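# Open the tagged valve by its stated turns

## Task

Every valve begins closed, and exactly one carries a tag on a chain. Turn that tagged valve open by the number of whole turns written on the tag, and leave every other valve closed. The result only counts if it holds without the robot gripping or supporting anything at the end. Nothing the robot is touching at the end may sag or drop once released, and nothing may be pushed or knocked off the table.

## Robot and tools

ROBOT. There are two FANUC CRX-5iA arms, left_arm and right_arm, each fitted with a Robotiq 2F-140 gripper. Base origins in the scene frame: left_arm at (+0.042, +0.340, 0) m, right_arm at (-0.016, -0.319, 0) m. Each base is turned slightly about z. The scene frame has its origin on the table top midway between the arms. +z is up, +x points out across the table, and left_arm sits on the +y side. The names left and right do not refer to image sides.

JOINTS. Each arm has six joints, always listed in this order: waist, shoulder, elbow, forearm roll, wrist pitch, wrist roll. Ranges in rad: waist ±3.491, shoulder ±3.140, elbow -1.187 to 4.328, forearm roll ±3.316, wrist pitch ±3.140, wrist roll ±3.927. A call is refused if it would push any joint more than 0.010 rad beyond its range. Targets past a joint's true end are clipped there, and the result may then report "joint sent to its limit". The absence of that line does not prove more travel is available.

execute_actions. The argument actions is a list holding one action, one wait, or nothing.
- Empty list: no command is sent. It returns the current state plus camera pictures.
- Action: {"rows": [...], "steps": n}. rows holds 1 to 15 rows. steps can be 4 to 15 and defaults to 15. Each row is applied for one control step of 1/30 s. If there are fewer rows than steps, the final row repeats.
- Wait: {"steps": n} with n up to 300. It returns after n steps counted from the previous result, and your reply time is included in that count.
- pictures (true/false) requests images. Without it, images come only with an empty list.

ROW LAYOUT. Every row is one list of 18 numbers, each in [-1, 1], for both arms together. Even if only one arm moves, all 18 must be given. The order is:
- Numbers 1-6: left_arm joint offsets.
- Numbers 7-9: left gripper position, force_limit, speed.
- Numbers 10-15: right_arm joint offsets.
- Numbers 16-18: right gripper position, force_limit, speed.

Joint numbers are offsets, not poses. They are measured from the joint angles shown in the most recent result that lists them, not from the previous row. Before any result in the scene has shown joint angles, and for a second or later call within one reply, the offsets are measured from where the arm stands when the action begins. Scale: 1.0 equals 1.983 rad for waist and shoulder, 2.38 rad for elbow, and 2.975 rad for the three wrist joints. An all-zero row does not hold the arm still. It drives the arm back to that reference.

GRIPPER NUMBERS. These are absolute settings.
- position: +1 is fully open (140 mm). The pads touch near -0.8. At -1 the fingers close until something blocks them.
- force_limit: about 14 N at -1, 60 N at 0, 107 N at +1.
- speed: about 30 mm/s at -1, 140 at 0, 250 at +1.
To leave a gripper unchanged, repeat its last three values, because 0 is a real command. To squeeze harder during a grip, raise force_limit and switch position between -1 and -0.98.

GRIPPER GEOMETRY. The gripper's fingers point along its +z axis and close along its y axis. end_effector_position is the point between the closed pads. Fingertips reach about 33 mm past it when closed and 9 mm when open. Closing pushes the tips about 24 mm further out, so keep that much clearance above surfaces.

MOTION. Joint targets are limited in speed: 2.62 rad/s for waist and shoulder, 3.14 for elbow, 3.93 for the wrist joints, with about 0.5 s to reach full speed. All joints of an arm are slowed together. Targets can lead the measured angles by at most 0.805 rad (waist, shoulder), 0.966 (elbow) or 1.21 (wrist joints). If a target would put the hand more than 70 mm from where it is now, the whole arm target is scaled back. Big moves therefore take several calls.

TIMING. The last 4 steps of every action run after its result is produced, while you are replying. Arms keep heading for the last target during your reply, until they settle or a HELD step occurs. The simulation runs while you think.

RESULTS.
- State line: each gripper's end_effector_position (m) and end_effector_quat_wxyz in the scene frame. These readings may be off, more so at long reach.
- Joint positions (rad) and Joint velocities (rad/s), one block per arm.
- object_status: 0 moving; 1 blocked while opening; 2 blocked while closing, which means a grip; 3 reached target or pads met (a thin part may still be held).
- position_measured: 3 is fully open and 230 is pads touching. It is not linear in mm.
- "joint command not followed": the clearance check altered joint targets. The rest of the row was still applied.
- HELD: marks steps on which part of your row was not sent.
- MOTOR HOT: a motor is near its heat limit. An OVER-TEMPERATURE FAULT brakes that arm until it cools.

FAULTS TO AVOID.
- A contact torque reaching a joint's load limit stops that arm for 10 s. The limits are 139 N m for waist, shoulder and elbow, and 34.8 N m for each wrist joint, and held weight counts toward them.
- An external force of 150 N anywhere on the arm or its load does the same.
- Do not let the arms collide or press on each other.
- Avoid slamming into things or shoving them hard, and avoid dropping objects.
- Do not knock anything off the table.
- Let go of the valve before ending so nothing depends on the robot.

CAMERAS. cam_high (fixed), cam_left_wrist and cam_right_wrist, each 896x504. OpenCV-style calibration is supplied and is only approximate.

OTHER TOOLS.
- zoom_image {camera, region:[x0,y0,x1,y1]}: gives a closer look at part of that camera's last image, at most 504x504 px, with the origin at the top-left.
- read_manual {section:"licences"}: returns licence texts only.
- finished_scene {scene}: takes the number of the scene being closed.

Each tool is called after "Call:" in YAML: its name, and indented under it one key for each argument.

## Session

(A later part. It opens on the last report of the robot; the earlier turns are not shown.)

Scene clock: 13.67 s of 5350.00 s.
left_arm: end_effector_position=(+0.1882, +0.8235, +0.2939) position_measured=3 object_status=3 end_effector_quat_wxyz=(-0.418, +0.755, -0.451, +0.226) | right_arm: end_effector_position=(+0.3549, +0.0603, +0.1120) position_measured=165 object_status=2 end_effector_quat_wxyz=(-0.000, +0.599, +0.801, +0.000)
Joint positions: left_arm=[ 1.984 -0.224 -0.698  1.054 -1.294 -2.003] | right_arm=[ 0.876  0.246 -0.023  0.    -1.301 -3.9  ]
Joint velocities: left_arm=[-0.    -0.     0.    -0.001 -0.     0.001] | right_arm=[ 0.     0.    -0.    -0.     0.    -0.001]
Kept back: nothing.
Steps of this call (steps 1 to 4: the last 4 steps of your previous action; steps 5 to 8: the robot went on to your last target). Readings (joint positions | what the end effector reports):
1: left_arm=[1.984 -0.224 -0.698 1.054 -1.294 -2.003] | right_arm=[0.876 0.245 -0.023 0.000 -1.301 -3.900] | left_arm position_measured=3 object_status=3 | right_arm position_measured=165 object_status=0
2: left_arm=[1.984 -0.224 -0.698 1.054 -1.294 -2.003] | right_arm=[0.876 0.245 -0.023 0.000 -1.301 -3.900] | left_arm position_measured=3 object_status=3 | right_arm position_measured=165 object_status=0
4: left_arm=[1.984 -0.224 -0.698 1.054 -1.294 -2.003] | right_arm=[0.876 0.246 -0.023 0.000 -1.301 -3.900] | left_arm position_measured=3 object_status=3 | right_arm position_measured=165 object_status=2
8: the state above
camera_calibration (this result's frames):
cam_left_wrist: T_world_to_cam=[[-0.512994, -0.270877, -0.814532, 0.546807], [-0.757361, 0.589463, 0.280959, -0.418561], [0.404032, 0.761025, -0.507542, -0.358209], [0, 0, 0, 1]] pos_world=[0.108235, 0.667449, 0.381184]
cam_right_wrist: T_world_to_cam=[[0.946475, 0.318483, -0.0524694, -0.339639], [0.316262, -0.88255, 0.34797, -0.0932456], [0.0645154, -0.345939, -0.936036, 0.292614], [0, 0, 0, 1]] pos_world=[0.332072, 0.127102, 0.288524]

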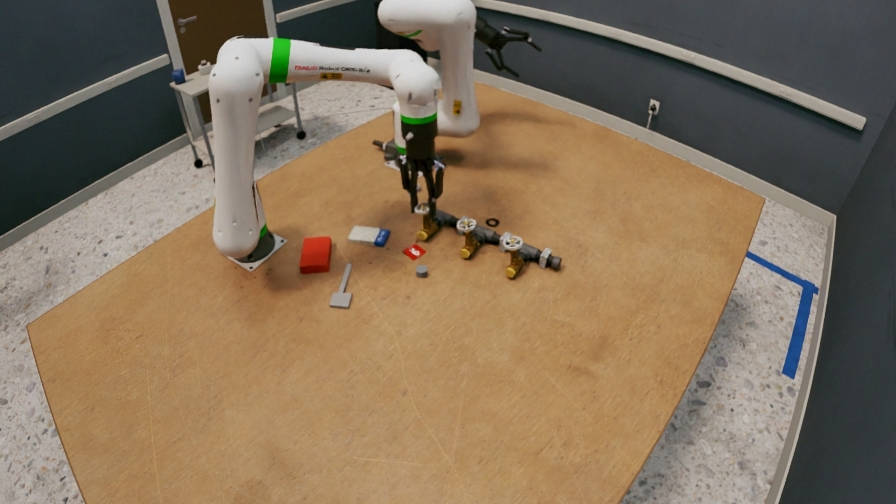

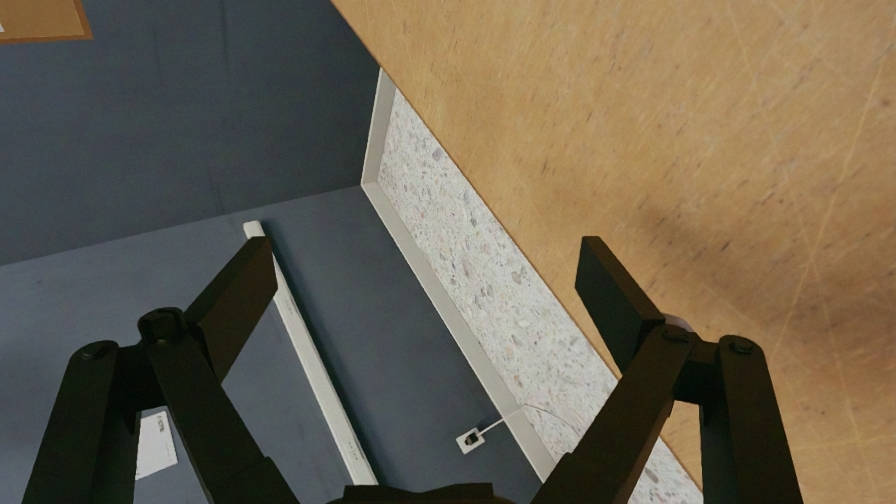

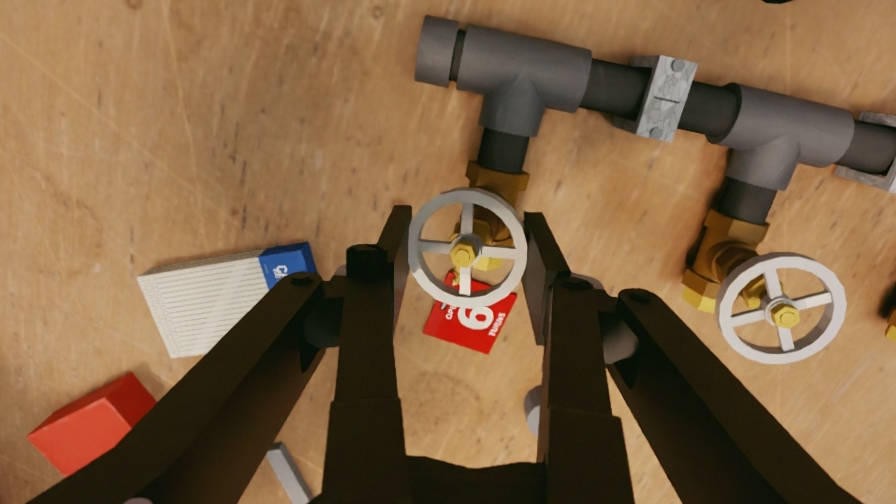

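Call:
execute_actions:
  actions:
    - {"rows":[[0,0,0,0,0,0,1,0,0,0,0,0,0,0,0.03,-1,1,0.3],[0,0,0,0,0,0,1,0,0,0,0,0,0,0,0.08,-1,1,0.3],[0,0,0,0,0,0,1,0,0,0,0,0,0,0,1,-1,1,0.3]],"steps":15}

Call:
execute_actions:
  actions:
    - {"rows":[[0,0,0,0,0,0,1,0,0,0,0,0,0,0,1,-1,1,0.3]],"steps":15}

Call:
execute_actions:
  actions:
    - {"rows":[[0,0,0,0,0,0,1,0,0,0,0,0,0,0,1,-1,1,0.3]],"steps":15}

Call:
execute_actions:
  actions:
    - {"rows":[[0,0,0,0,0,0,1,0,0,0,0,0,0,0,1,-1,1,0.3]],"steps":15}

Scene clock: 14.33 s of 5350.00 s.
left_arm: end_effector_position=(+0.1882, +0.8235, +0.2939) position_measured=3 object_status=3 end_effector_quat_wxyz=(-0.418, +0.755, -0.451, +0.226) | right_arm: end_effector_position=(+0.3549, +0.0603, +0.1119) position_measured=165 object_status=2 end_effector_quat_wxyz=(+0.000, +0.415, +0.910, +0.000)
Joint positions: left_arm=[ 1.984 -0.224 -0.698  1.054 -1.294 -2.003] | right_arm=[ 0.876  0.246 -0.023  0.    -1.301 -3.471]
Joint velocities: left_arm=[ 0.001 -0.001 -0.     0.001  0.    -0.001] | right_arm=[0.001 0.002 0.    0.001 0.001 2.537]
Steps of this call (steps 1 to 9: the robot went on to your last target; steps 10 to 20: the first 11 steps of this action). Readings (joint positions | what the end effector reports):
10: left_arm=[1.984 -0.224 -0.698 1.054 -1.294 -2.003] | right_arm=[0.876 0.246 -0.023 0.000 -1.301 -3.900] | left_arm position_measured=3 object_status=3 | right_arm position_measured=165 object_status=2
11: left_arm=[1.984 -0.224 -0.698 1.054 -1.294 -2.003] | right_arm=[0.876 0.246 -0.023 0.000 -1.301 -3.896] | left_arm position_measured=3 object_status=3 | right_arm position_measured=165 object_status=2
13: left_arm=[1.984 -0.224 -0.698 1.054 -1.294 -2.003] | right_arm=[0.876 0.246 -0.023 0.000 -1.301 -3.863] | left_arm position_measured=3 object_status=3 | right_arm position_measured=165 object_status=2
17: left_arm=[1.984 -0.224 -0.698 1.054 -1.294 -2.003] | right_arm=[0.876 0.246 -0.023 0.000 -1.301 -3.691] | left_arm position_measured=3 object_status=3 | right_arm position_measured=165 object_status=2
20: the state above

Scene clock: 14.83 s of 5350.00 s.
left_arm: end_effector_position=(+0.1882, +0.8235, +0.2939) position_measured=3 object_status=3 end_effector_quat_wxyz=(-0.418, +0.755, -0.451, +0.226) | right_arm: end_effector_position=(+0.3549, +0.0604, +0.1120) position_measured=165 object_status=2 end_effector_quat_wxyz=(+0.000, -0.444, +0.896, +0.000)
Joint positions: left_arm=[ 1.984 -0.224 -0.698  1.054 -1.294 -2.003] | right_arm=[ 0.876  0.246 -0.023  0.    -1.301 -1.695]
Joint velocities: left_arm=[ 0.    -0.001 -0.    -0.    -0.     0.002] | right_arm=[ 0.     0.     0.    -0.    -0.001  3.651]
Steps of this call (steps 1 to 4: the last 4 steps of your previous action; steps 5 to 15: the first 11 steps of this action, its rows measured from where the robot was after step 4). Readings (joint positions | what the end effector reports):
4: left_arm=[1.984 -0.224 -0.698 1.054 -1.294 -2.003] | right_arm=[0.876 0.246 -0.023 0.000 -1.301 -3.056] | left_arm position_measured=3 object_status=3 | right_arm position_measured=165 object_status=2
5: left_arm=[1.984 -0.224 -0.698 1.054 -1.294 -2.003] | right_arm=[0.876 0.246 -0.023 0.000 -1.301 -2.933] | left_arm position_measured=3 object_status=3 | right_arm position_measured=165 object_status=2
6: left_arm=[1.984 -0.224 -0.698 1.054 -1.294 -2.003] | right_arm=[0.876 0.246 -0.023 0.000 -1.301 -2.808] | left_arm position_measured=3 object_status=3 | right_arm position_measured=165 object_status=2
8: left_arm=[1.984 -0.224 -0.698 1.054 -1.294 -2.003] | right_arm=[0.876 0.246 -0.023 0.000 -1.301 -2.560] | left_arm position_measured=3 object_status=3 | right_arm position_measured=165 object_status=2
12: left_arm=[1.984 -0.224 -0.698 1.054 -1.294 -2.003] | right_arm=[0.876 0.246 -0.023 0.000 -1.301 -2.066] | left_arm position_measured=3 object_status=3 | right_arm position_measured=165 object_status=2
15: the state above

Scene clock: 15.33 s of 5350.00 s.
left_arm: end_effector_position=(+0.1882, +0.8235, +0.2939) position_measured=3 object_status=3 end_effector_quat_wxyz=(-0.418, +0.755, -0.451, +0.226) | right_arm: end_effector_position=(+0.3549, +0.0604, +0.1118) position_measured=165 object_status=2 end_effector_quat_wxyz=(-0.000, +0.983, -0.182, +0.000)
Joint positions: left_arm=[ 1.984 -0.224 -0.698  1.054 -1.294 -2.003] | right_arm=[ 0.876  0.246 -0.023  0.    -1.301  0.16 ]
Joint velocities: left_arm=[ 0.002  0.     0.    -0.     0.    -0.   ] | right_arm=[0.    0.001 0.001 0.001 0.001 3.65 ]
Steps of this call (steps 1 to 4: the last 4 steps of your previous action; steps 5 to 15: the first 11 steps of this action, its rows measured from where the robot was after step 4). Readings (joint positions | what the end effector reports):
4: left_arm=[1.984 -0.224 -0.698 1.054 -1.294 -2.003] | right_arm=[0.876 0.246 -0.023 0.000 -1.301 -1.200] | left_arm position_measured=3 object_status=3 | right_arm position_measured=165 object_status=2
5: left_arm=[1.984 -0.224 -0.698 1.054 -1.294 -2.003] | right_arm=[0.876 0.246 -0.023 0.000 -1.301 -1.076] | left_arm position_measured=3 object_status=3 | right_arm position_measured=165 object_status=2
6: left_arm=[1.984 -0.224 -0.698 1.054 -1.294 -2.003] | right_arm=[0.876 0.246 -0.023 0.000 -1.301 -0.953] | left_arm position_measured=3 object_status=3 | right_arm position_measured=165 object_status=2
8: left_arm=[1.984 -0.224 -0.698 1.054 -1.294 -2.003] | right_arm=[0.876 0.246 -0.023 0.000 -1.301 -0.705] | left_arm position_measured=3 object_status=3 | right_arm position_measured=165 object_status=2
12: left_arm=[1.984 -0.224 -0.698 1.054 -1.294 -2.003] | right_arm=[0.876 0.246 -0.023 0.000 -1.301 -0.211] | left_arm position_measured=3 object_status=3 | right_arm position_measured=165 object_status=2
15: the state above

Scene clock: 15.83 s of 5350.00 s.
left_arm: end_effector_position=(+0.1882, +0.8235, +0.2939) position_measured=3 object_status=3 end_effector_quat_wxyz=(-0.418, +0.755, -0.451, +0.226) | right_arm: end_effector_position=(+0.3549, +0.0604, +0.1120) position_measured=165 object_status=2 end_effector_quat_wxyz=(-0.000, +0.735, +0.678, +0.000)
Joint positions: left_arm=[ 1.984 -0.224 -0.698  1.054 -1.294 -2.003] | right_arm=[ 0.876  0.246 -0.023  0.    -1.301  2.015]
Joint velocities: left_arm=[ 0.    -0.001 -0.     0.    -0.     0.001] | right_arm=[ 0.001 -0.    -0.     0.001 -0.003  3.651]
Steps of this call (steps 1 to 4: the last 4 steps of your previous action; steps 5 to 15: the first 11 steps of this action, its rows measured from where the robot was after step 4). Readings (joint positions | what the end effector reports):
4: left_arm=[1.984 -0.224 -0.698 1.054 -1.294 -2.003] | right_arm=[0.876 0.246 -0.023 0.000 -1.301 0.655] | left_arm position_measured=3 object_status=3 | right_arm position_measured=165 object_status=2
5: left_arm=[1.984 -0.224 -0.698 1.054 -1.294 -2.003] | right_arm=[0.876 0.246 -0.023 0.000 -1.301 0.779] | left_arm position_measured=3 object_status=3 | right_arm position_measured=165 object_status=2
6: left_arm=[1.984 -0.224 -0.698 1.054 -1.294 -2.003] | right_arm=[0.876 0.246 -0.023 0.000 -1.301 0.902] | left_arm position_measured=3 object_status=3 | right_arm position_measured=165 object_status=2
8: left_arm=[1.984 -0.224 -0.698 1.054 -1.294 -2.003] | right_arm=[0.876 0.246 -0.023 0.000 -1.301 1.150] | left_arm position_measured=3 object_status=3 | right_arm position_measured=165 object_status=2
12: left_arm=[1.984 -0.224 -0.698 1.054 -1.294 -2.003] | right_arm=[0.876 0.246 -0.023 0.000 -1.301 1.644] | left_arm position_measured=3 object_status=3 | right_arm position_measured=165 object_status=2
15: the state above

To 3.90: 1.885/2.975 = 0.6336.

Call:
execute_actions:
  actions:
    - {"rows":[[0,0,0,0,0,0,1,0,0,0,0,0,0,0,0.6336,-1,1,0.3]],"steps":15}

Call:
execute_actions:
  actions:
    - {"steps":15}
  pictures: true

Call:
zoom_image:
  camera: "cam_right_wrist"
  region: [390, 175, 550, 325]

Scene clock: 16.33 s of 5350.00 s.
left_arm: end_effector_position=(+0.1882, +0.8235, +0.2939) position_measured=3 object_status=3 end_effector_quat_wxyz=(-0.418, +0.755, -0.451, +0.226) | right_arm: end_effector_position=(+0.3549, +0.0604, +0.1118) position_measured=165 object_status=2 end_effector_quat_wxyz=(+0.000, +0.002, +1.000, +0.000)
Joint positions: left_arm=[ 1.984 -0.224 -0.698  1.054 -1.294 -2.003] | right_arm=[ 0.876  0.246 -0.023  0.    -1.301  3.663]
Joint velocities: left_arm=[ 0.    -0.    -0.     0.    -0.001 -0.002] | right_arm=[ 0.     0.001 -0.001 -0.     0.001  1.887]
Steps of this call (steps 1 to 4: the last 4 steps of your previous action; steps 5 to 15: the first 11 steps of this action). Readings (joint positions | what the end effector reports):
5: left_arm=[1.984 -0.224 -0.698 1.054 -1.294 -2.003] | right_arm=[0.876 0.246 -0.023 0.000 -1.301 2.634] | left_arm position_measured=3 object_status=3 | right_arm position_measured=165 object_status=2
6: left_arm=[1.984 -0.224 -0.698 1.054 -1.294 -2.003] | right_arm=[0.876 0.246 -0.023 0.000 -1.301 2.757] | left_arm position_measured=3 object_status=3 | right_arm position_measured=165 object_status=2
8: left_arm=[1.984 -0.224 -0.698 1.054 -1.294 -2.003] | right_arm=[0.876 0.246 -0.023 0.000 -1.301 3.004] | left_arm position_measured=3 object_status=3 | right_arm position_measured=165 object_status=2
12: left_arm=[1.984 -0.224 -0.698 1.054 -1.294 -2.003] | right_arm=[0.876 0.246 -0.023 0.000 -1.301 3.431] | left_arm position_measured=3 object_status=3 | right_arm position_measured=165 object_status=2
15: the state above

Scene clock: 16.83 s of 5350.00 s.
left_arm: end_effector_position=(+0.1882, +0.8235, +0.2939) position_measured=3 object_status=3 end_effector_quat_wxyz=(-0.418, +0.755, -0.451, +0.226) | right_arm: end_effector_position=(+0.3549, +0.0604, +0.1120) position_measured=165 object_status=2 end_effector_quat_wxyz=(+0.000, -0.116, +0.993, +0.000)
Joint positions: left_arm=[ 1.984 -0.224 -0.698  1.054 -1.294 -2.003] | right_arm=[ 0.876  0.246 -0.023  0.    -1.301  3.9  ]
Joint velocities: left_arm=[-0.001  0.001  0.     0.    -0.    -0.   ] | right_arm=[-0.    -0.001 -0.    -0.001 -0.002 -0.   ]
Kept back: nothing.
Steps of this call (steps 1 to 4: the last 4 steps of your previous action; steps 5 to 15: the robot went on to your last target). Readings (joint positions | what the end effector reports):
1: left_arm=[1.984 -0.224 -0.698 1.054 -1.294 -2.003] | right_arm=[0.876 0.246 -0.023 0.000 -1.301 3.723] | left_arm position_measured=3 object_status=3 | right_arm position_measured=165 object_status=2
2: left_arm=[1.984 -0.224 -0.698 1.054 -1.294 -2.003] | right_arm=[0.876 0.246 -0.023 0.000 -1.301 3.774] | left_arm position_measured=3 object_status=3 | right_arm position_measured=165 object_status=2
4: left_arm=[1.984 -0.224 -0.698 1.054 -1.294 -2.003] | right_arm=[0.876 0.246 -0.023 0.000 -1.301 3.850] | left_arm position_measured=3 object_status=3 | right_arm position_measured=165 object_status=2
8: left_arm=[1.984 -0.224 -0.698 1.054 -1.294 -2.003] | right_arm=[0.876 0.246 -0.023 0.000 -1.301 3.900] | left_arm position_measured=3 object_status=3 | right_arm position_measured=165 object_status=2
15: the state above
camera_calibration (this result's frames):
cam_left_wrist: T_world_to_cam=[[-0.512994, -0.270876, -0.814532, 0.546807], [-0.757361, 0.589463, 0.280959, -0.418561], [0.404032, 0.761025, -0.507542, -0.358209], [0, 0, 0, 1]] pos_world=[0.108235, 0.667449, 0.381184]
cam_right_wrist: T_world_to_cam=[[-0.267094, 0.962237, -0.0525383, 0.0521664], [0.897939, 0.268296, 0.348889, -0.369245], [0.34981, 0.0460101, -0.93569, 0.167639], [0, 0, 0, 1]] pos_world=[0.286851, 0.0411574, 0.288424]

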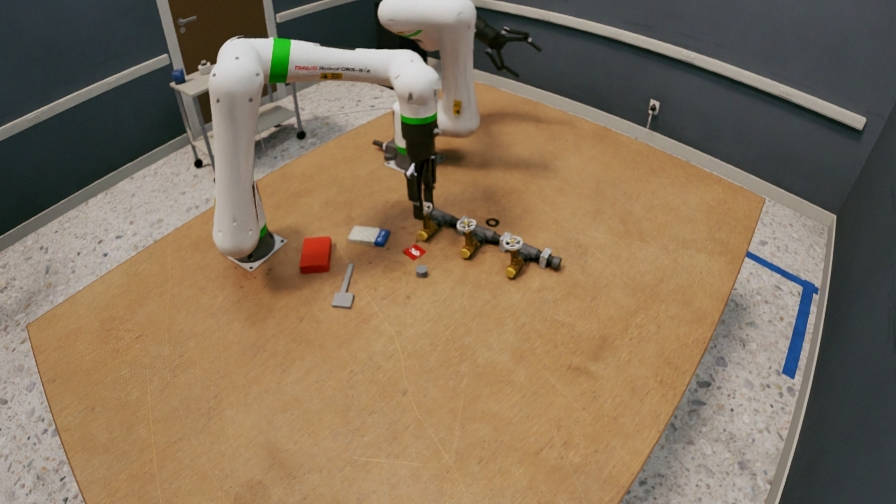

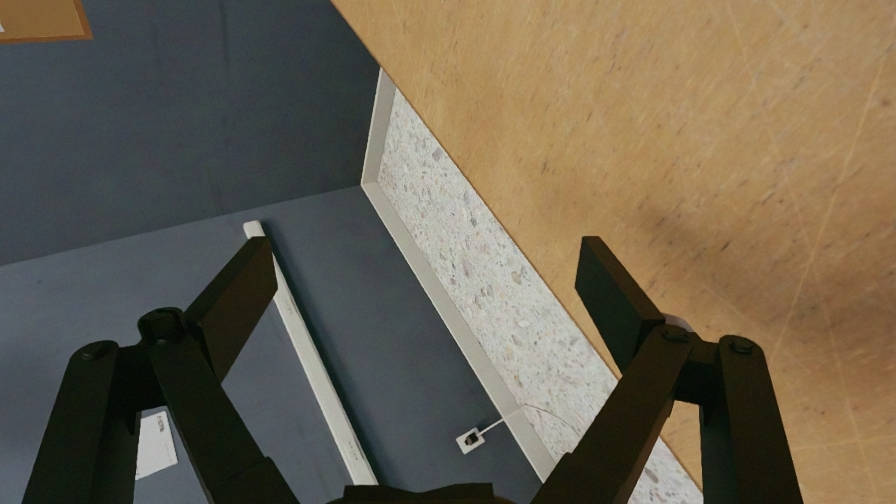

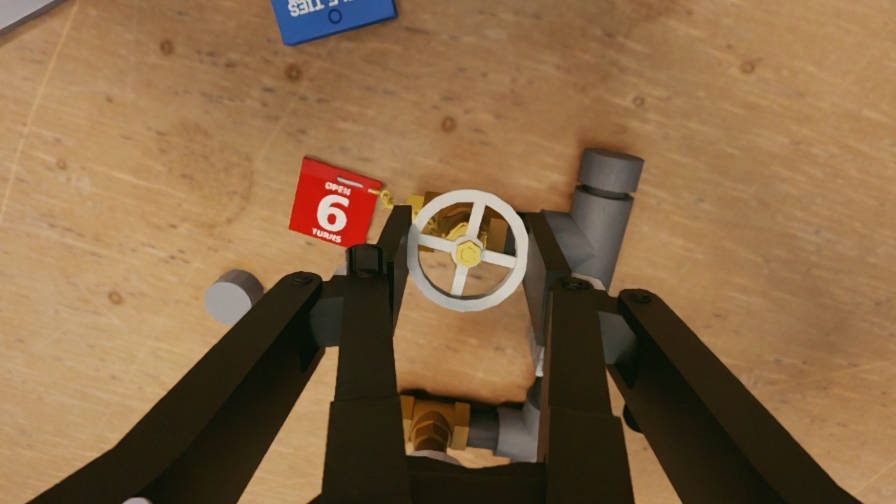

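Region (390, 175, 550, 325) of cam_right_wrist's 896x504 image, scaled by 3.150, with more detail than that image has; it fills the top 472 rows of this view, and the rest is white.

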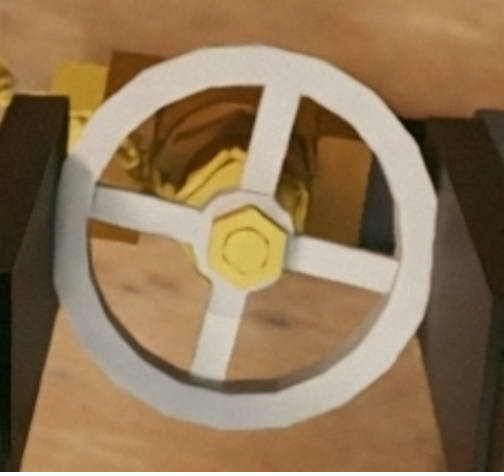

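Call:
execute_actions:
  actions:
    - {"rows":[[0,0,0,0,0,0,1,0,0,0,0,0,0,0,0,0.1,1,0.5],[0,0,0,0,0,0,1,0,0,0,0,0,0,0,0,0.1,1,0.5],[0,0,0,0,0,0,1,0,0,0,0,0,0,0,0,0.1,1,0.5],[0,0,0,0,0,0,1,0,0,0,0,0,0,0,0,0.1,1,0.5],[0,0,0,0,0,0,1,0,0,0,0,0,0,0,-1,0.1,1,0.5]],"steps":15}

Call:
execute_actions:
  actions:
    - {"rows":[[0,0,0,0,0,0,1,0,0,0,0,0,0,0,-1,0.1,1,0.5]],"steps":15}

Call:
execute_actions:
  actions:
    - {"rows":[[0,0,0,0,0,0,1,0,0,0,0,0,0,0,-1,0.1,1,0.5]],"steps":15}

Call:
execute_actions:
  actions:
    - {"rows":[[0,0,0,0,0,0,1,0,0,0,0,0,0,0,-1,0.1,1,0.5]],"steps":15}

Scene clock: 17.57 s of 5350.00 s.
left_arm: end_effector_position=(+0.1882, +0.8235, +0.2939) position_measured=3 object_status=3 end_effector_quat_wxyz=(-0.418, +0.755, -0.451, +0.226) | right_arm: end_effector_position=(+0.3549, +0.0604, +0.1120) position_measured=117 object_status=0 end_effector_quat_wxyz=(+0.000, -0.040, +0.999, +0.000)
Joint positions: left_arm=[ 1.984 -0.224 -0.698  1.054 -1.294 -2.003] | right_arm=[ 0.876  0.246 -0.023  0.    -1.301  3.747]
Joint velocities: left_arm=[ 0.001 -0.002 -0.    -0.    -0.    -0.   ] | right_arm=[ 0.     0.    -0.    -0.001 -0.001 -1.509]
From where the robot then was, a joint's target lay farther than a number of 1.0 reaches, so one or more steps of this call were cut to that.
Steps of this call (steps 1 to 11: the robot went on to your last target; steps 12 to 22: the first 11 steps of this action). Readings (joint positions | what the end effector reports):
12: left_arm=[1.984 -0.224 -0.698 1.054 -1.294 -2.003] | right_arm=[0.876 0.246 -0.023 0.000 -1.301 3.900] | left_arm position_measured=3 object_status=3 | right_arm position_measured=165 object_status=0
13: left_arm=[1.984 -0.224 -0.698 1.054 -1.294 -2.003] | right_arm=[0.876 0.246 -0.023 0.000 -1.301 3.900] | left_arm position_measured=3 object_status=3 | right_arm position_measured=165 object_status=0
15: left_arm=[1.984 -0.224 -0.698 1.054 -1.294 -2.003] | right_arm=[0.876 0.246 -0.023 0.000 -1.302 3.900] | left_arm position_measured=3 object_status=3 | right_arm position_measured=143 object_status=0
19: left_arm=[1.984 -0.224 -0.698 1.054 -1.294 -2.003] | right_arm=[0.876 0.246 -0.023 0.000 -1.301 3.863] | left_arm position_measured=3 object_status=3 | right_arm position_measured=117 object_status=0
22: the state above

Scene clock: 18.07 s of 5350.00 s.
left_arm: end_effector_position=(+0.1882, +0.8235, +0.2939) position_measured=3 object_status=3 end_effector_quat_wxyz=(-0.418, +0.755, -0.451, +0.226) | right_arm: end_effector_position=(+0.3549, +0.0604, +0.1120) position_measured=117 object_status=3 end_effector_quat_wxyz=(-0.000, +0.674, +0.739, +0.000)
Joint positions: left_arm=[ 1.984 -0.224 -0.698  1.054 -1.294 -2.003] | right_arm=[ 0.876  0.246 -0.023  0.    -1.301  2.19 ]
Joint velocities: left_arm=[-0.001 -0.     0.     0.    -0.    -0.   ] | right_arm=[-0.    -0.     0.001  0.001 -0.002 -3.649]
Steps of this call (steps 1 to 4: the last 4 steps of your previous action; steps 5 to 15: the first 11 steps of this action, its rows measured from where the robot was after step 4). Readings (joint positions | what the end effector reports):
4: left_arm=[1.984 -0.224 -0.698 1.054 -1.294 -2.003] | right_arm=[0.876 0.246 -0.023 0.000 -1.301 3.472] | left_arm position_measured=3 object_status=3 | right_arm position_measured=117 object_status=3
5: left_arm=[1.984 -0.224 -0.698 1.054 -1.294 -2.003] | right_arm=[0.876 0.246 -0.023 0.000 -1.301 3.381] | left_arm position_measured=3 object_status=3 | right_arm position_measured=117 object_status=3
6: left_arm=[1.984 -0.224 -0.698 1.054 -1.294 -2.003] | right_arm=[0.876 0.246 -0.023 0.000 -1.301 3.282] | left_arm position_measured=3 object_status=3 | right_arm position_measured=117 object_status=3
8: left_arm=[1.984 -0.224 -0.698 1.054 -1.294 -2.003] | right_arm=[0.876 0.246 -0.023 0.000 -1.301 3.057] | left_arm position_measured=3 object_status=3 | right_arm position_measured=117 object_status=3
12: left_arm=[1.984 -0.224 -0.698 1.054 -1.294 -2.003] | right_arm=[0.876 0.246 -0.023 0.000 -1.301 2.561] | left_arm position_measured=3 object_status=3 | right_arm position_measured=117 object_status=3
15: the state above

Scene clock: 18.57 s of 5350.00 s.
left_arm: end_effector_position=(+0.1882, +0.8235, +0.2939) position_measured=3 object_status=3 end_effector_quat_wxyz=(-0.418, +0.755, -0.451, +0.226) | right_arm: end_effector_position=(+0.3549, +0.0604, +0.1120) position_measured=117 object_status=3 end_effector_quat_wxyz=(-0.000, +0.995, -0.096, +0.000)
Joint positions: left_arm=[ 1.984 -0.224 -0.698  1.054 -1.294 -2.003] | right_arm=[ 0.876  0.246 -0.023  0.    -1.301  0.335]
Joint velocities: left_arm=[ 0.001  0.    -0.     0.001  0.    -0.   ] | right_arm=[ 0.001  0.     0.    -0.001  0.002 -3.65 ]
Steps of this call (steps 1 to 4: the last 4 steps of your previous action; steps 5 to 15: the first 11 steps of this action, its rows measured from where the robot was after step 4). Readings (joint positions | what the end effector reports):
4: left_arm=[1.984 -0.224 -0.698 1.054 -1.294 -2.003] | right_arm=[0.876 0.246 -0.023 0.000 -1.301 1.695] | left_arm position_measured=3 object_status=3 | right_arm position_measured=117 object_status=3
5: left_arm=[1.984 -0.224 -0.698 1.054 -1.294 -2.003] | right_arm=[0.876 0.246 -0.023 0.000 -1.301 1.571] | left_arm position_measured=3 object_status=3 | right_arm position_measured=117 object_status=3
6: left_arm=[1.984 -0.224 -0.698 1.054 -1.294 -2.003] | right_arm=[0.876 0.246 -0.023 0.000 -1.301 1.448] | left_arm position_measured=3 object_status=3 | right_arm position_measured=117 object_status=3
8: left_arm=[1.984 -0.224 -0.698 1.054 -1.294 -2.003] | right_arm=[0.876 0.246 -0.023 0.000 -1.301 1.200] | left_arm position_measured=3 object_status=3 | right_arm position_measured=117 object_status=3
12: left_arm=[1.984 -0.224 -0.698 1.054 -1.294 -2.003] | right_arm=[0.876 0.246 -0.023 0.000 -1.301 0.706] | left_arm position_measured=3 object_status=3 | right_arm position_measured=117 object_status=3
15: the state above

Scene clock: 19.07 s of 5350.00 s.
left_arm: end_effector_position=(+0.1882, +0.8235, +0.2939) position_measured=3 object_status=3 end_effector_quat_wxyz=(-0.418, +0.755, -0.451, +0.226) | right_arm: end_effector_position=(+0.3549, +0.0604, +0.1120) position_measured=117 object_status=3 end_effector_quat_wxyz=(+0.000, -0.521, +0.854, +0.000)
Joint positions: left_arm=[ 1.984 -0.224 -0.698  1.054 -1.294 -2.003] | right_arm=[ 0.876  0.246 -0.023  0.    -1.301 -1.52 ]
Joint velocities: left_arm=[ 0.001  0.     0.    -0.001 -0.     0.   ] | right_arm=[ 0.    -0.    -0.001 -0.    -0.    -3.651]
Steps of this call (steps 1 to 4: the last 4 steps of your previous action; steps 5 to 15: the first 11 steps of this action, its rows measured from where the robot was after step 4). Readings (joint positions | what the end effector reports):
4: left_arm=[1.984 -0.224 -0.698 1.054 -1.294 -2.003] | right_arm=[0.876 0.246 -0.023 0.000 -1.301 -0.160] | left_arm position_measured=3 object_status=3 | right_arm position_measured=117 object_status=3
5: left_arm=[1.984 -0.224 -0.698 1.054 -1.294 -2.003] | right_arm=[0.876 0.246 -0.023 0.000 -1.301 -0.284] | left_arm position_measured=3 object_status=3 | right_arm position_measured=117 object_status=3
6: left_arm=[1.984 -0.224 -0.698 1.054 -1.294 -2.003] | right_arm=[0.876 0.246 -0.023 0.000 -1.301 -0.407] | left_arm position_measured=3 object_status=3 | right_arm position_measured=117 object_status=3
8: left_arm=[1.984 -0.224 -0.698 1.054 -1.294 -2.003] | right_arm=[0.876 0.246 -0.023 0.000 -1.301 -0.655] | left_arm position_measured=3 object_status=3 | right_arm position_measured=117 object_status=3
12: left_arm=[1.984 -0.224 -0.698 1.054 -1.294 -2.003] | right_arm=[0.876 0.246 -0.023 0.000 -1.301 -1.149] | left_arm position_measured=3 object_status=3 | right_arm position_measured=117 object_status=3
15: the state above

−2.38/2.975 = −0.8.

Call:
execute_actions:
  actions:
    - {"rows":[[0,0,0,0,0,0,1,0,0,0,0,0,0,0,-0.8,0.1,1,0.5]],"steps":15}

Call:
execute_actions:
  actions:
    - {"steps":14}

Call:
execute_actions:
  actions:
    - {"rows":[[0,0,0,0,0,0,1,0,0,0,0,0,0,0,0,-1,1,0.3]],"steps":15}

Call:
execute_actions:
  actions:
    - {"steps":8}
  pictures: true

Call:
zoom_image:
  camera: "cam_right_wrist"
  region: [390, 175, 550, 325]

Scene clock: 23.23 s of 5350.00 s.
left_arm: end_effector_position=(+0.1882, +0.8235, +0.2939) position_measured=3 object_status=3 end_effector_quat_wxyz=(-0.418, +0.755, -0.451, +0.226) | right_arm: end_effector_position=(+0.3549, +0.0604, +0.1120) position_measured=117 object_status=3 end_effector_quat_wxyz=(+0.000, +0.455, +0.891, +0.000)
Joint positions: left_arm=[ 1.984 -0.224 -0.698  1.054 -1.294 -2.003] | right_arm=[ 0.876  0.246 -0.023  0.    -1.301 -3.56 ]
Joint velocities: left_arm=[-0.001  0.     0.    -0.001  0.    -0.   ] | right_arm=[ 0.    -0.    -0.    -0.002 -0.002 -2.237]
Steps of this call (steps 1 to 4: the last 4 steps of your previous action; steps 5 to 45: the robot went on to your last target; steps 46 to 110: nothing new was sent; then 0.13 s passed at rest; steps 111 to 121: the first 11 steps of this action). Readings (joint positions | what the end effector reports):
111: left_arm=[1.984 -0.224 -0.698 1.054 -1.294 -2.003] | right_arm=[0.876 0.246 -0.023 0.000 -1.301 -3.135] | left_arm position_measured=3 object_status=3 | right_arm position_measured=117 object_status=3
112: left_arm=[1.984 -0.224 -0.698 1.054 -1.294 -2.003] | right_arm=[0.876 0.246 -0.023 0.000 -1.301 -3.139] | left_arm position_measured=3 object_status=3 | right_arm position_measured=117 object_status=3
114: left_arm=[1.984 -0.224 -0.698 1.054 -1.294 -2.003] | right_arm=[0.876 0.246 -0.023 0.000 -1.301 -3.173] | left_arm position_measured=3 object_status=3 | right_arm position_measured=117 object_status=3
118: left_arm=[1.984 -0.224 -0.698 1.054 -1.294 -2.003] | right_arm=[0.876 0.246 -0.023 0.000 -1.301 -3.344] | left_arm position_measured=3 object_status=3 | right_arm position_measured=117 object_status=3
121: the state above

Scene clock: 23.70 s of 5350.00 s.
left_arm: end_effector_position=(+0.1882, +0.8235, +0.2939) position_measured=3 object_status=3 end_effector_quat_wxyz=(-0.418, +0.755, -0.451, +0.226) | right_arm: end_effector_position=(+0.3549, +0.0604, +0.1120) position_measured=117 object_status=3 end_effector_quat_wxyz=(-0.000, +0.599, +0.801, +0.000)
Joint positions: left_arm=[ 1.984 -0.224 -0.698  1.054 -1.294 -2.003] | right_arm=[ 0.876  0.246 -0.023  0.    -1.301 -3.9  ]
Joint velocities: left_arm=[ 0.001 -0.     0.     0.    -0.    -0.   ] | right_arm=[ 0.     0.    -0.    -0.    -0.002  0.   ]
Kept back: nothing.
Steps of this call (steps 1 to 4: the last 4 steps of your previous action; steps 5 to 14: the robot went on to your last target). Readings (joint positions | what the end effector reports):
1: left_arm=[1.984 -0.224 -0.698 1.054 -1.294 -2.003] | right_arm=[0.876 0.246 -0.023 0.000 -1.301 -3.632] | left_arm position_measured=3 object_status=3 | right_arm position_measured=117 object_status=3
2: left_arm=[1.984 -0.224 -0.698 1.054 -1.294 -2.003] | right_arm=[0.876 0.246 -0.023 0.000 -1.301 -3.696] | left_arm position_measured=3 object_status=3 | right_arm position_measured=117 object_status=3
4: left_arm=[1.984 -0.224 -0.698 1.054 -1.294 -2.003] | right_arm=[0.876 0.246 -0.023 0.000 -1.301 -3.797] | left_arm position_measured=3 object_status=3 | right_arm position_measured=117 object_status=3
8: left_arm=[1.984 -0.224 -0.698 1.054 -1.294 -2.003] | right_arm=[0.876 0.246 -0.023 0.000 -1.301 -3.896] | left_arm position_measured=3 object_status=3 | right_arm position_measured=117 object_status=3
14: the state above

Scene clock: 24.07 s of 5350.00 s.
left_arm: end_effector_position=(+0.1882, +0.8235, +0.2939) position_measured=3 object_status=3 end_effector_quat_wxyz=(-0.418, +0.755, -0.451, +0.226) | right_arm: end_effector_position=(+0.3549, +0.0604, +0.1121) position_measured=165 object_status=0 end_effector_quat_wxyz=(-0.000, +0.599, +0.801, +0.000)
Joint positions: left_arm=[ 1.984 -0.224 -0.698  1.054 -1.294 -2.003] | right_arm=[ 0.876  0.245 -0.023  0.    -1.301 -3.9  ]
Joint velocities: left_arm=[ 0.001  0.001  0.    -0.001  0.     0.   ] | right_arm=[ 0.001 -0.     0.     0.    -0.001 -0.   ]
Steps of this call (steps 1 to 11: the first 11 steps of this action). Readings (joint positions | what the end effector reports):
1: left_arm=[1.984 -0.224 -0.698 1.054 -1.294 -2.003] | right_arm=[0.876 0.246 -0.023 0.000 -1.301 -3.900] | left_arm position_measured=3 object_status=3 | right_arm position_measured=117 object_status=0
2: left_arm=[1.984 -0.224 -0.698 1.054 -1.294 -2.003] | right_arm=[0.876 0.246 -0.023 0.000 -1.301 -3.900] | left_arm position_measured=3 object_status=3 | right_arm position_measured=120 object_status=0
4: left_arm=[1.984 -0.224 -0.698 1.054 -1.294 -2.003] | right_arm=[0.876 0.246 -0.023 0.000 -1.301 -3.900] | left_arm position_measured=3 object_status=3 | right_arm position_measured=138 object_status=0
8: left_arm=[1.984 -0.224 -0.698 1.054 -1.294 -2.003] | right_arm=[0.876 0.245 -0.023 0.000 -1.301 -3.900] | left_arm position_measured=3 object_status=3 | right_arm position_measured=165 object_status=0
11: the state above

Scene clock: 24.33 s of 5350.00 s.
left_arm: end_effector_position=(+0.1882, +0.8235, +0.2939) position_measured=3 object_status=3 end_effector_quat_wxyz=(-0.418, +0.755, -0.451, +0.226) | right_arm: end_effector_position=(+0.3549, +0.0604, +0.1120) position_measured=165 object_status=2 end_effector_quat_wxyz=(-0.000, +0.599, +0.801, +0.000)
Joint positions: left_arm=[ 1.984 -0.224 -0.698  1.054 -1.294 -2.003] | right_arm=[ 0.876  0.246 -0.023  0.    -1.301 -3.9  ]
Joint velocities: left_arm=[-0.     0.    -0.     0.    -0.    -0.001] | right_arm=[-0.001  0.     0.    -0.    -0.001 -0.   ]
Kept back: nothing.
Steps of this call (steps 1 to 4: the last 4 steps of your previous action; steps 5 to 8: the robot went on to your last target). Readings (joint positions | what the end effector reports):
1: left_arm=[1.984 -0.224 -0.698 1.054 -1.294 -2.003] | right_arm=[0.876 0.245 -0.023 0.000 -1.301 -3.900] | left_arm position_measured=3 object_status=3 | right_arm position_measured=165 object_status=0
2: left_arm=[1.984 -0.224 -0.698 1.054 -1.294 -2.003] | right_arm=[0.876 0.246 -0.023 0.000 -1.301 -3.900] | left_arm position_measured=3 object_status=3 | right_arm position_measured=165 object_status=0
4: left_arm=[1.984 -0.224 -0.698 1.054 -1.294 -2.003] | right_arm=[0.876 0.246 -0.023 0.000 -1.301 -3.900] | left_arm position_measured=3 object_status=3 | right_arm position_measured=165 object_status=2
8: the state above
camera_calibration (this result's frames):
cam_left_wrist: T_world_to_cam=[[-0.512994, -0.270876, -0.814532, 0.546807], [-0.757361, 0.589463, 0.280958, -0.418561], [0.404032, 0.761025, -0.507542, -0.358209], [0, 0, 0, 1]] pos_world=[0.108235, 0.667449, 0.381184]
cam_right_wrist: T_world_to_cam=[[0.946573, 0.318204, -0.0524032, -0.339688], [0.315983, -0.882671, 0.347916, -0.0930868], [0.0644534, -0.345887, -0.93606, 0.292636], [0, 0, 0, 1]] pos_world=[0.332092, 0.127144, 0.28851]

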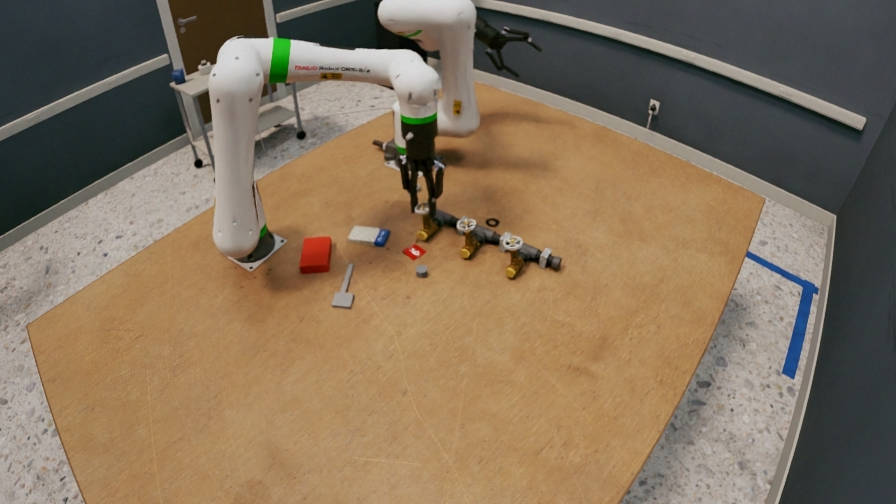

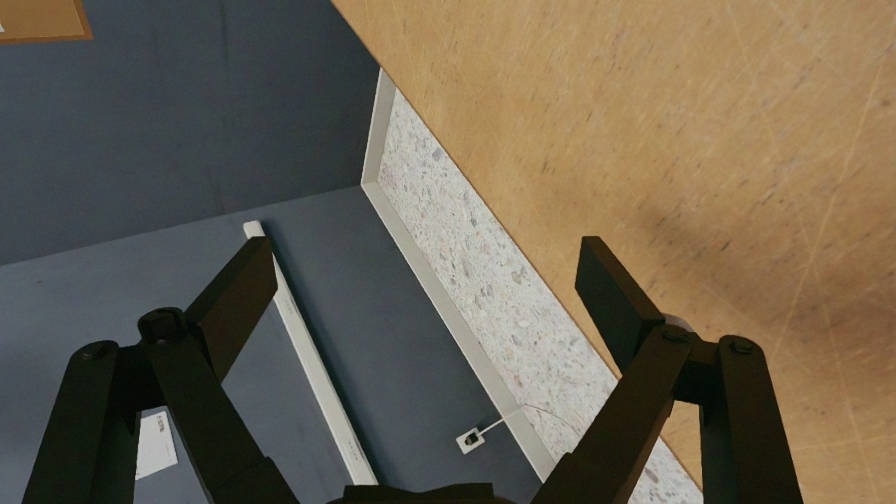

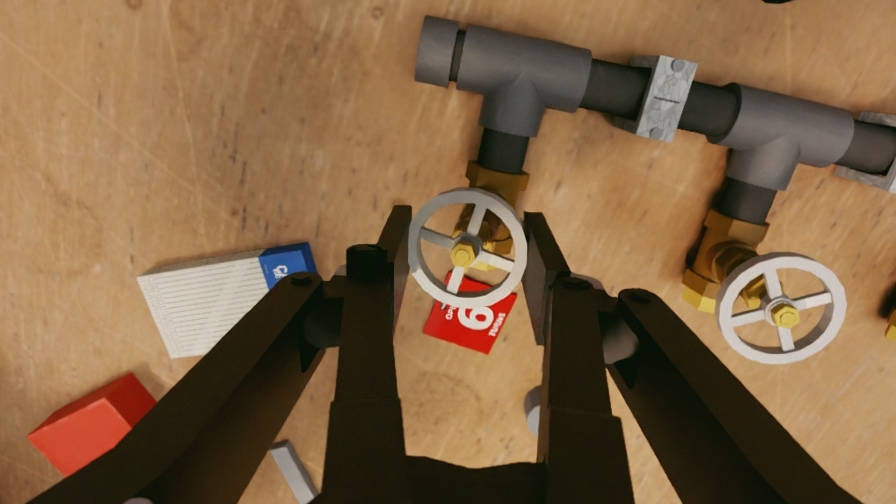

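Region (390, 175, 550, 325) of cam_right_wrist's 896x504 image, scaled by 3.150, with more detail than that image has; it fills the top 472 rows of this view, and the rest is white.

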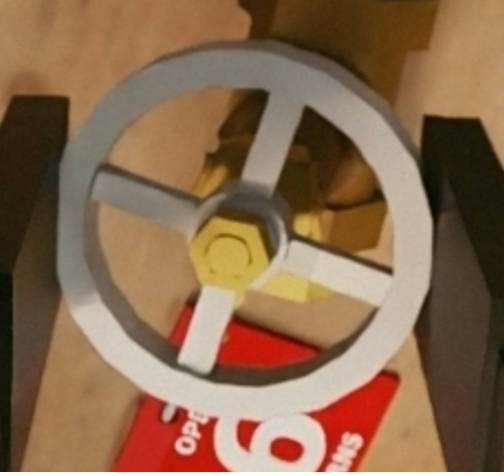

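Call:
execute_actions:
  actions:
    - {"rows":[[0,0,0,0,0,0,1,0,0,0,0,0,0,0,0.03,-1,1,0.3],[0,0,0,0,0,0,1,0,0,0,0,0,0,0,0.08,-1,1,0.3],[0,0,0,0,0,0,1,0,0,0,0,0,0,0,1,-1,1,0.3]],"steps":15}

Call:
execute_actions:
  actions:
    - {"rows":[[0,0,0,0,0,0,1,0,0,0,0,0,0,0,1,-1,1,0.3]],"steps":15}

Call:
execute_actions:
  actions:
    - {"rows":[[0,0,0,0,0,0,1,0,0,0,0,0,0,0,1,-1,1,0.3]],"steps":15}

Call:
execute_actions:
  actions:
    - {"rows":[[0,0,0,0,0,0,1,0,0,0,0,0,0,0,1,-1,1,0.3]],"steps":15}

Scene clock: 24.93 s of 5350.00 s.
left_arm: end_effector_position=(+0.1882, +0.8235, +0.2939) position_measured=3 object_status=3 end_effector_quat_wxyz=(-0.418, +0.755, -0.451, +0.226) | right_arm: end_effector_position=(+0.3549, +0.0604, +0.1119) position_measured=165 object_status=2 end_effector_quat_wxyz=(+0.000, +0.415, +0.910, +0.000)
Joint positions: left_arm=[ 1.984 -0.224 -0.698  1.054 -1.294 -2.003] | right_arm=[ 0.876  0.246 -0.023  0.    -1.301 -3.472]
Joint velocities: left_arm=[ 0.    -0.    -0.     0.001  0.     0.001] | right_arm=[-0.     0.001  0.     0.001  0.001  2.536]
Steps of this call (steps 1 to 7: the robot went on to your last target; steps 8 to 18: the first 11 steps of this action). Readings (joint positions | what the end effector reports):
8: left_arm=[1.984 -0.224 -0.698 1.054 -1.294 -2.003] | right_arm=[0.876 0.246 -0.023 0.000 -1.301 -3.900] | left_arm position_measured=3 object_status=3 | right_arm position_measured=165 object_status=2
9: left_arm=[1.984 -0.224 -0.698 1.054 -1.294 -2.003] | right_arm=[0.876 0.246 -0.023 0.000 -1.301 -3.897] | left_arm position_measured=3 object_status=3 | right_arm position_measured=165 object_status=2
11: left_arm=[1.984 -0.224 -0.698 1.054 -1.294 -2.003] | right_arm=[0.876 0.246 -0.023 0.000 -1.301 -3.863] | left_arm position_measured=3 object_status=3 | right_arm position_measured=165 object_status=2
15: left_arm=[1.984 -0.224 -0.698 1.054 -1.294 -2.003] | right_arm=[0.876 0.246 -0.023 0.000 -1.301 -3.692] | left_arm position_measured=3 object_status=3 | right_arm position_measured=165 object_status=2
18: the state above

Scene clock: 25.43 s of 5350.00 s.
left_arm: end_effector_position=(+0.1882, +0.8235, +0.2939) position_measured=3 object_status=3 end_effector_quat_wxyz=(-0.418, +0.755, -0.451, +0.226) | right_arm: end_effector_position=(+0.3549, +0.0604, +0.1120) position_measured=165 object_status=2 end_effector_quat_wxyz=(+0.000, -0.444, +0.896, +0.000)
Joint positions: left_arm=[ 1.984 -0.224 -0.698  1.054 -1.294 -2.003] | right_arm=[ 0.876  0.246 -0.023  0.    -1.301 -1.695]
Joint velocities: left_arm=[-0.001 -0.001 -0.    -0.    -0.    -0.   ] | right_arm=[ 0.001 -0.     0.    -0.001  0.001  3.651]
Steps of this call (steps 1 to 4: the last 4 steps of your previous action; steps 5 to 15: the first 11 steps of this action, its rows measured from where the robot was after step 4). Readings (joint positions | what the end effector reports):
4: left_arm=[1.984 -0.224 -0.698 1.054 -1.294 -2.003] | right_arm=[0.876 0.246 -0.023 0.000 -1.301 -3.057] | left_arm position_measured=3 object_status=3 | right_arm position_measured=165 object_status=2
5: left_arm=[1.984 -0.224 -0.698 1.054 -1.294 -2.003] | right_arm=[0.876 0.246 -0.023 0.000 -1.301 -2.933] | left_arm position_measured=3 object_status=3 | right_arm position_measured=165 object_status=2
6: left_arm=[1.984 -0.224 -0.698 1.054 -1.294 -2.003] | right_arm=[0.876 0.246 -0.023 0.000 -1.301 -2.808] | left_arm position_measured=3 object_status=3 | right_arm position_measured=165 object_status=2
8: left_arm=[1.984 -0.224 -0.698 1.054 -1.294 -2.003] | right_arm=[0.876 0.246 -0.023 0.000 -1.301 -2.561] | left_arm position_measured=3 object_status=3 | right_arm position_measured=165 object_status=2
12: left_arm=[1.984 -0.224 -0.698 1.054 -1.294 -2.003] | right_arm=[0.876 0.246 -0.023 0.000 -1.301 -2.066] | left_arm position_measured=3 object_status=3 | right_arm position_measured=165 object_status=2
15: the state above

Scene clock: 25.93 s of 5350.00 s.
left_arm: end_effector_position=(+0.1882, +0.8235, +0.2939) position_measured=3 object_status=3 end_effector_quat_wxyz=(-0.418, +0.755, -0.451, +0.226) | right_arm: end_effector_position=(+0.3549, +0.0604, +0.1118) position_measured=165 object_status=2 end_effector_quat_wxyz=(-0.000, +0.983, -0.182, +0.000)
Joint positions: left_arm=[ 1.984 -0.224 -0.698  1.054 -1.294 -2.003] | right_arm=[ 0.876  0.246 -0.023  0.    -1.301  0.16 ]
Joint velocities: left_arm=[-0.    -0.     0.    -0.     0.    -0.001] | right_arm=[-0.    -0.    -0.001  0.     0.     3.651]
Steps of this call (steps 1 to 4: the last 4 steps of your previous action; steps 5 to 15: the first 11 steps of this action, its rows measured from where the robot was after step 4). Readings (joint positions | what the end effector reports):
4: left_arm=[1.984 -0.224 -0.698 1.054 -1.294 -2.003] | right_arm=[0.876 0.246 -0.023 0.000 -1.301 -1.200] | left_arm position_measured=3 object_status=3 | right_arm position_measured=165 object_status=2
5: left_arm=[1.984 -0.224 -0.698 1.054 -1.294 -2.003] | right_arm=[0.876 0.246 -0.023 0.000 -1.301 -1.077] | left_arm position_measured=3 object_status=3 | right_arm position_measured=165 object_status=2
6: left_arm=[1.984 -0.224 -0.698 1.054 -1.294 -2.003] | right_arm=[0.876 0.246 -0.023 0.000 -1.301 -0.953] | left_arm position_measured=3 object_status=3 | right_arm position_measured=165 object_status=2
8: left_arm=[1.984 -0.224 -0.698 1.054 -1.294 -2.003] | right_arm=[0.876 0.246 -0.023 0.000 -1.301 -0.706] | left_arm position_measured=3 object_status=3 | right_arm position_measured=165 object_status=2
12: left_arm=[1.984 -0.224 -0.698 1.054 -1.294 -2.003] | right_arm=[0.876 0.246 -0.023 0.000 -1.301 -0.211] | left_arm position_measured=3 object_status=3 | right_arm position_measured=165 object_status=2
15: the state above

Scene clock: 26.43 s of 5350.00 s.
left_arm: end_effector_position=(+0.1882, +0.8235, +0.2939) position_measured=3 object_status=3 end_effector_quat_wxyz=(-0.418, +0.755, -0.451, +0.226) | right_arm: end_effector_position=(+0.3549, +0.0604, +0.1119) position_measured=165 object_status=2 end_effector_quat_wxyz=(-0.000, +0.736, +0.677, +0.000)
Joint positions: left_arm=[ 1.984 -0.224 -0.698  1.054 -1.294 -2.003] | right_arm=[ 0.876  0.246 -0.023  0.    -1.301  2.015]
Joint velocities: left_arm=[-0.     0.001  0.     0.     0.    -0.002] | right_arm=[ 0.001  0.     0.    -0.    -0.     3.65 ]
Steps of this call (steps 1 to 4: the last 4 steps of your previous action; steps 5 to 15: the first 11 steps of this action, its rows measured from where the robot was after step 4). Readings (joint positions | what the end effector reports):
4: left_arm=[1.984 -0.224 -0.698 1.054 -1.294 -2.003] | right_arm=[0.876 0.246 -0.023 0.000 -1.301 0.655] | left_arm position_measured=3 object_status=3 | right_arm position_measured=165 object_status=2
5: left_arm=[1.984 -0.224 -0.698 1.054 -1.294 -2.003] | right_arm=[0.876 0.246 -0.023 0.000 -1.301 0.778] | left_arm position_measured=3 object_status=3 | right_arm position_measured=165 object_status=2
6: left_arm=[1.984 -0.224 -0.698 1.054 -1.294 -2.003] | right_arm=[0.876 0.246 -0.023 0.000 -1.301 0.902] | left_arm position_measured=3 object_status=3 | right_arm position_measured=165 object_status=2
8: left_arm=[1.984 -0.224 -0.698 1.054 -1.294 -2.003] | right_arm=[0.876 0.246 -0.023 0.000 -1.301 1.149] | left_arm position_measured=3 object_status=3 | right_arm position_measured=165 object_status=2
12: left_arm=[1.984 -0.224 -0.698 1.054 -1.294 -2.003] | right_arm=[0.876 0.246 -0.023 0.000 -1.301 1.644] | left_arm position_measured=3 object_status=3 | right_arm position_measured=165 object_status=2
15: the state above


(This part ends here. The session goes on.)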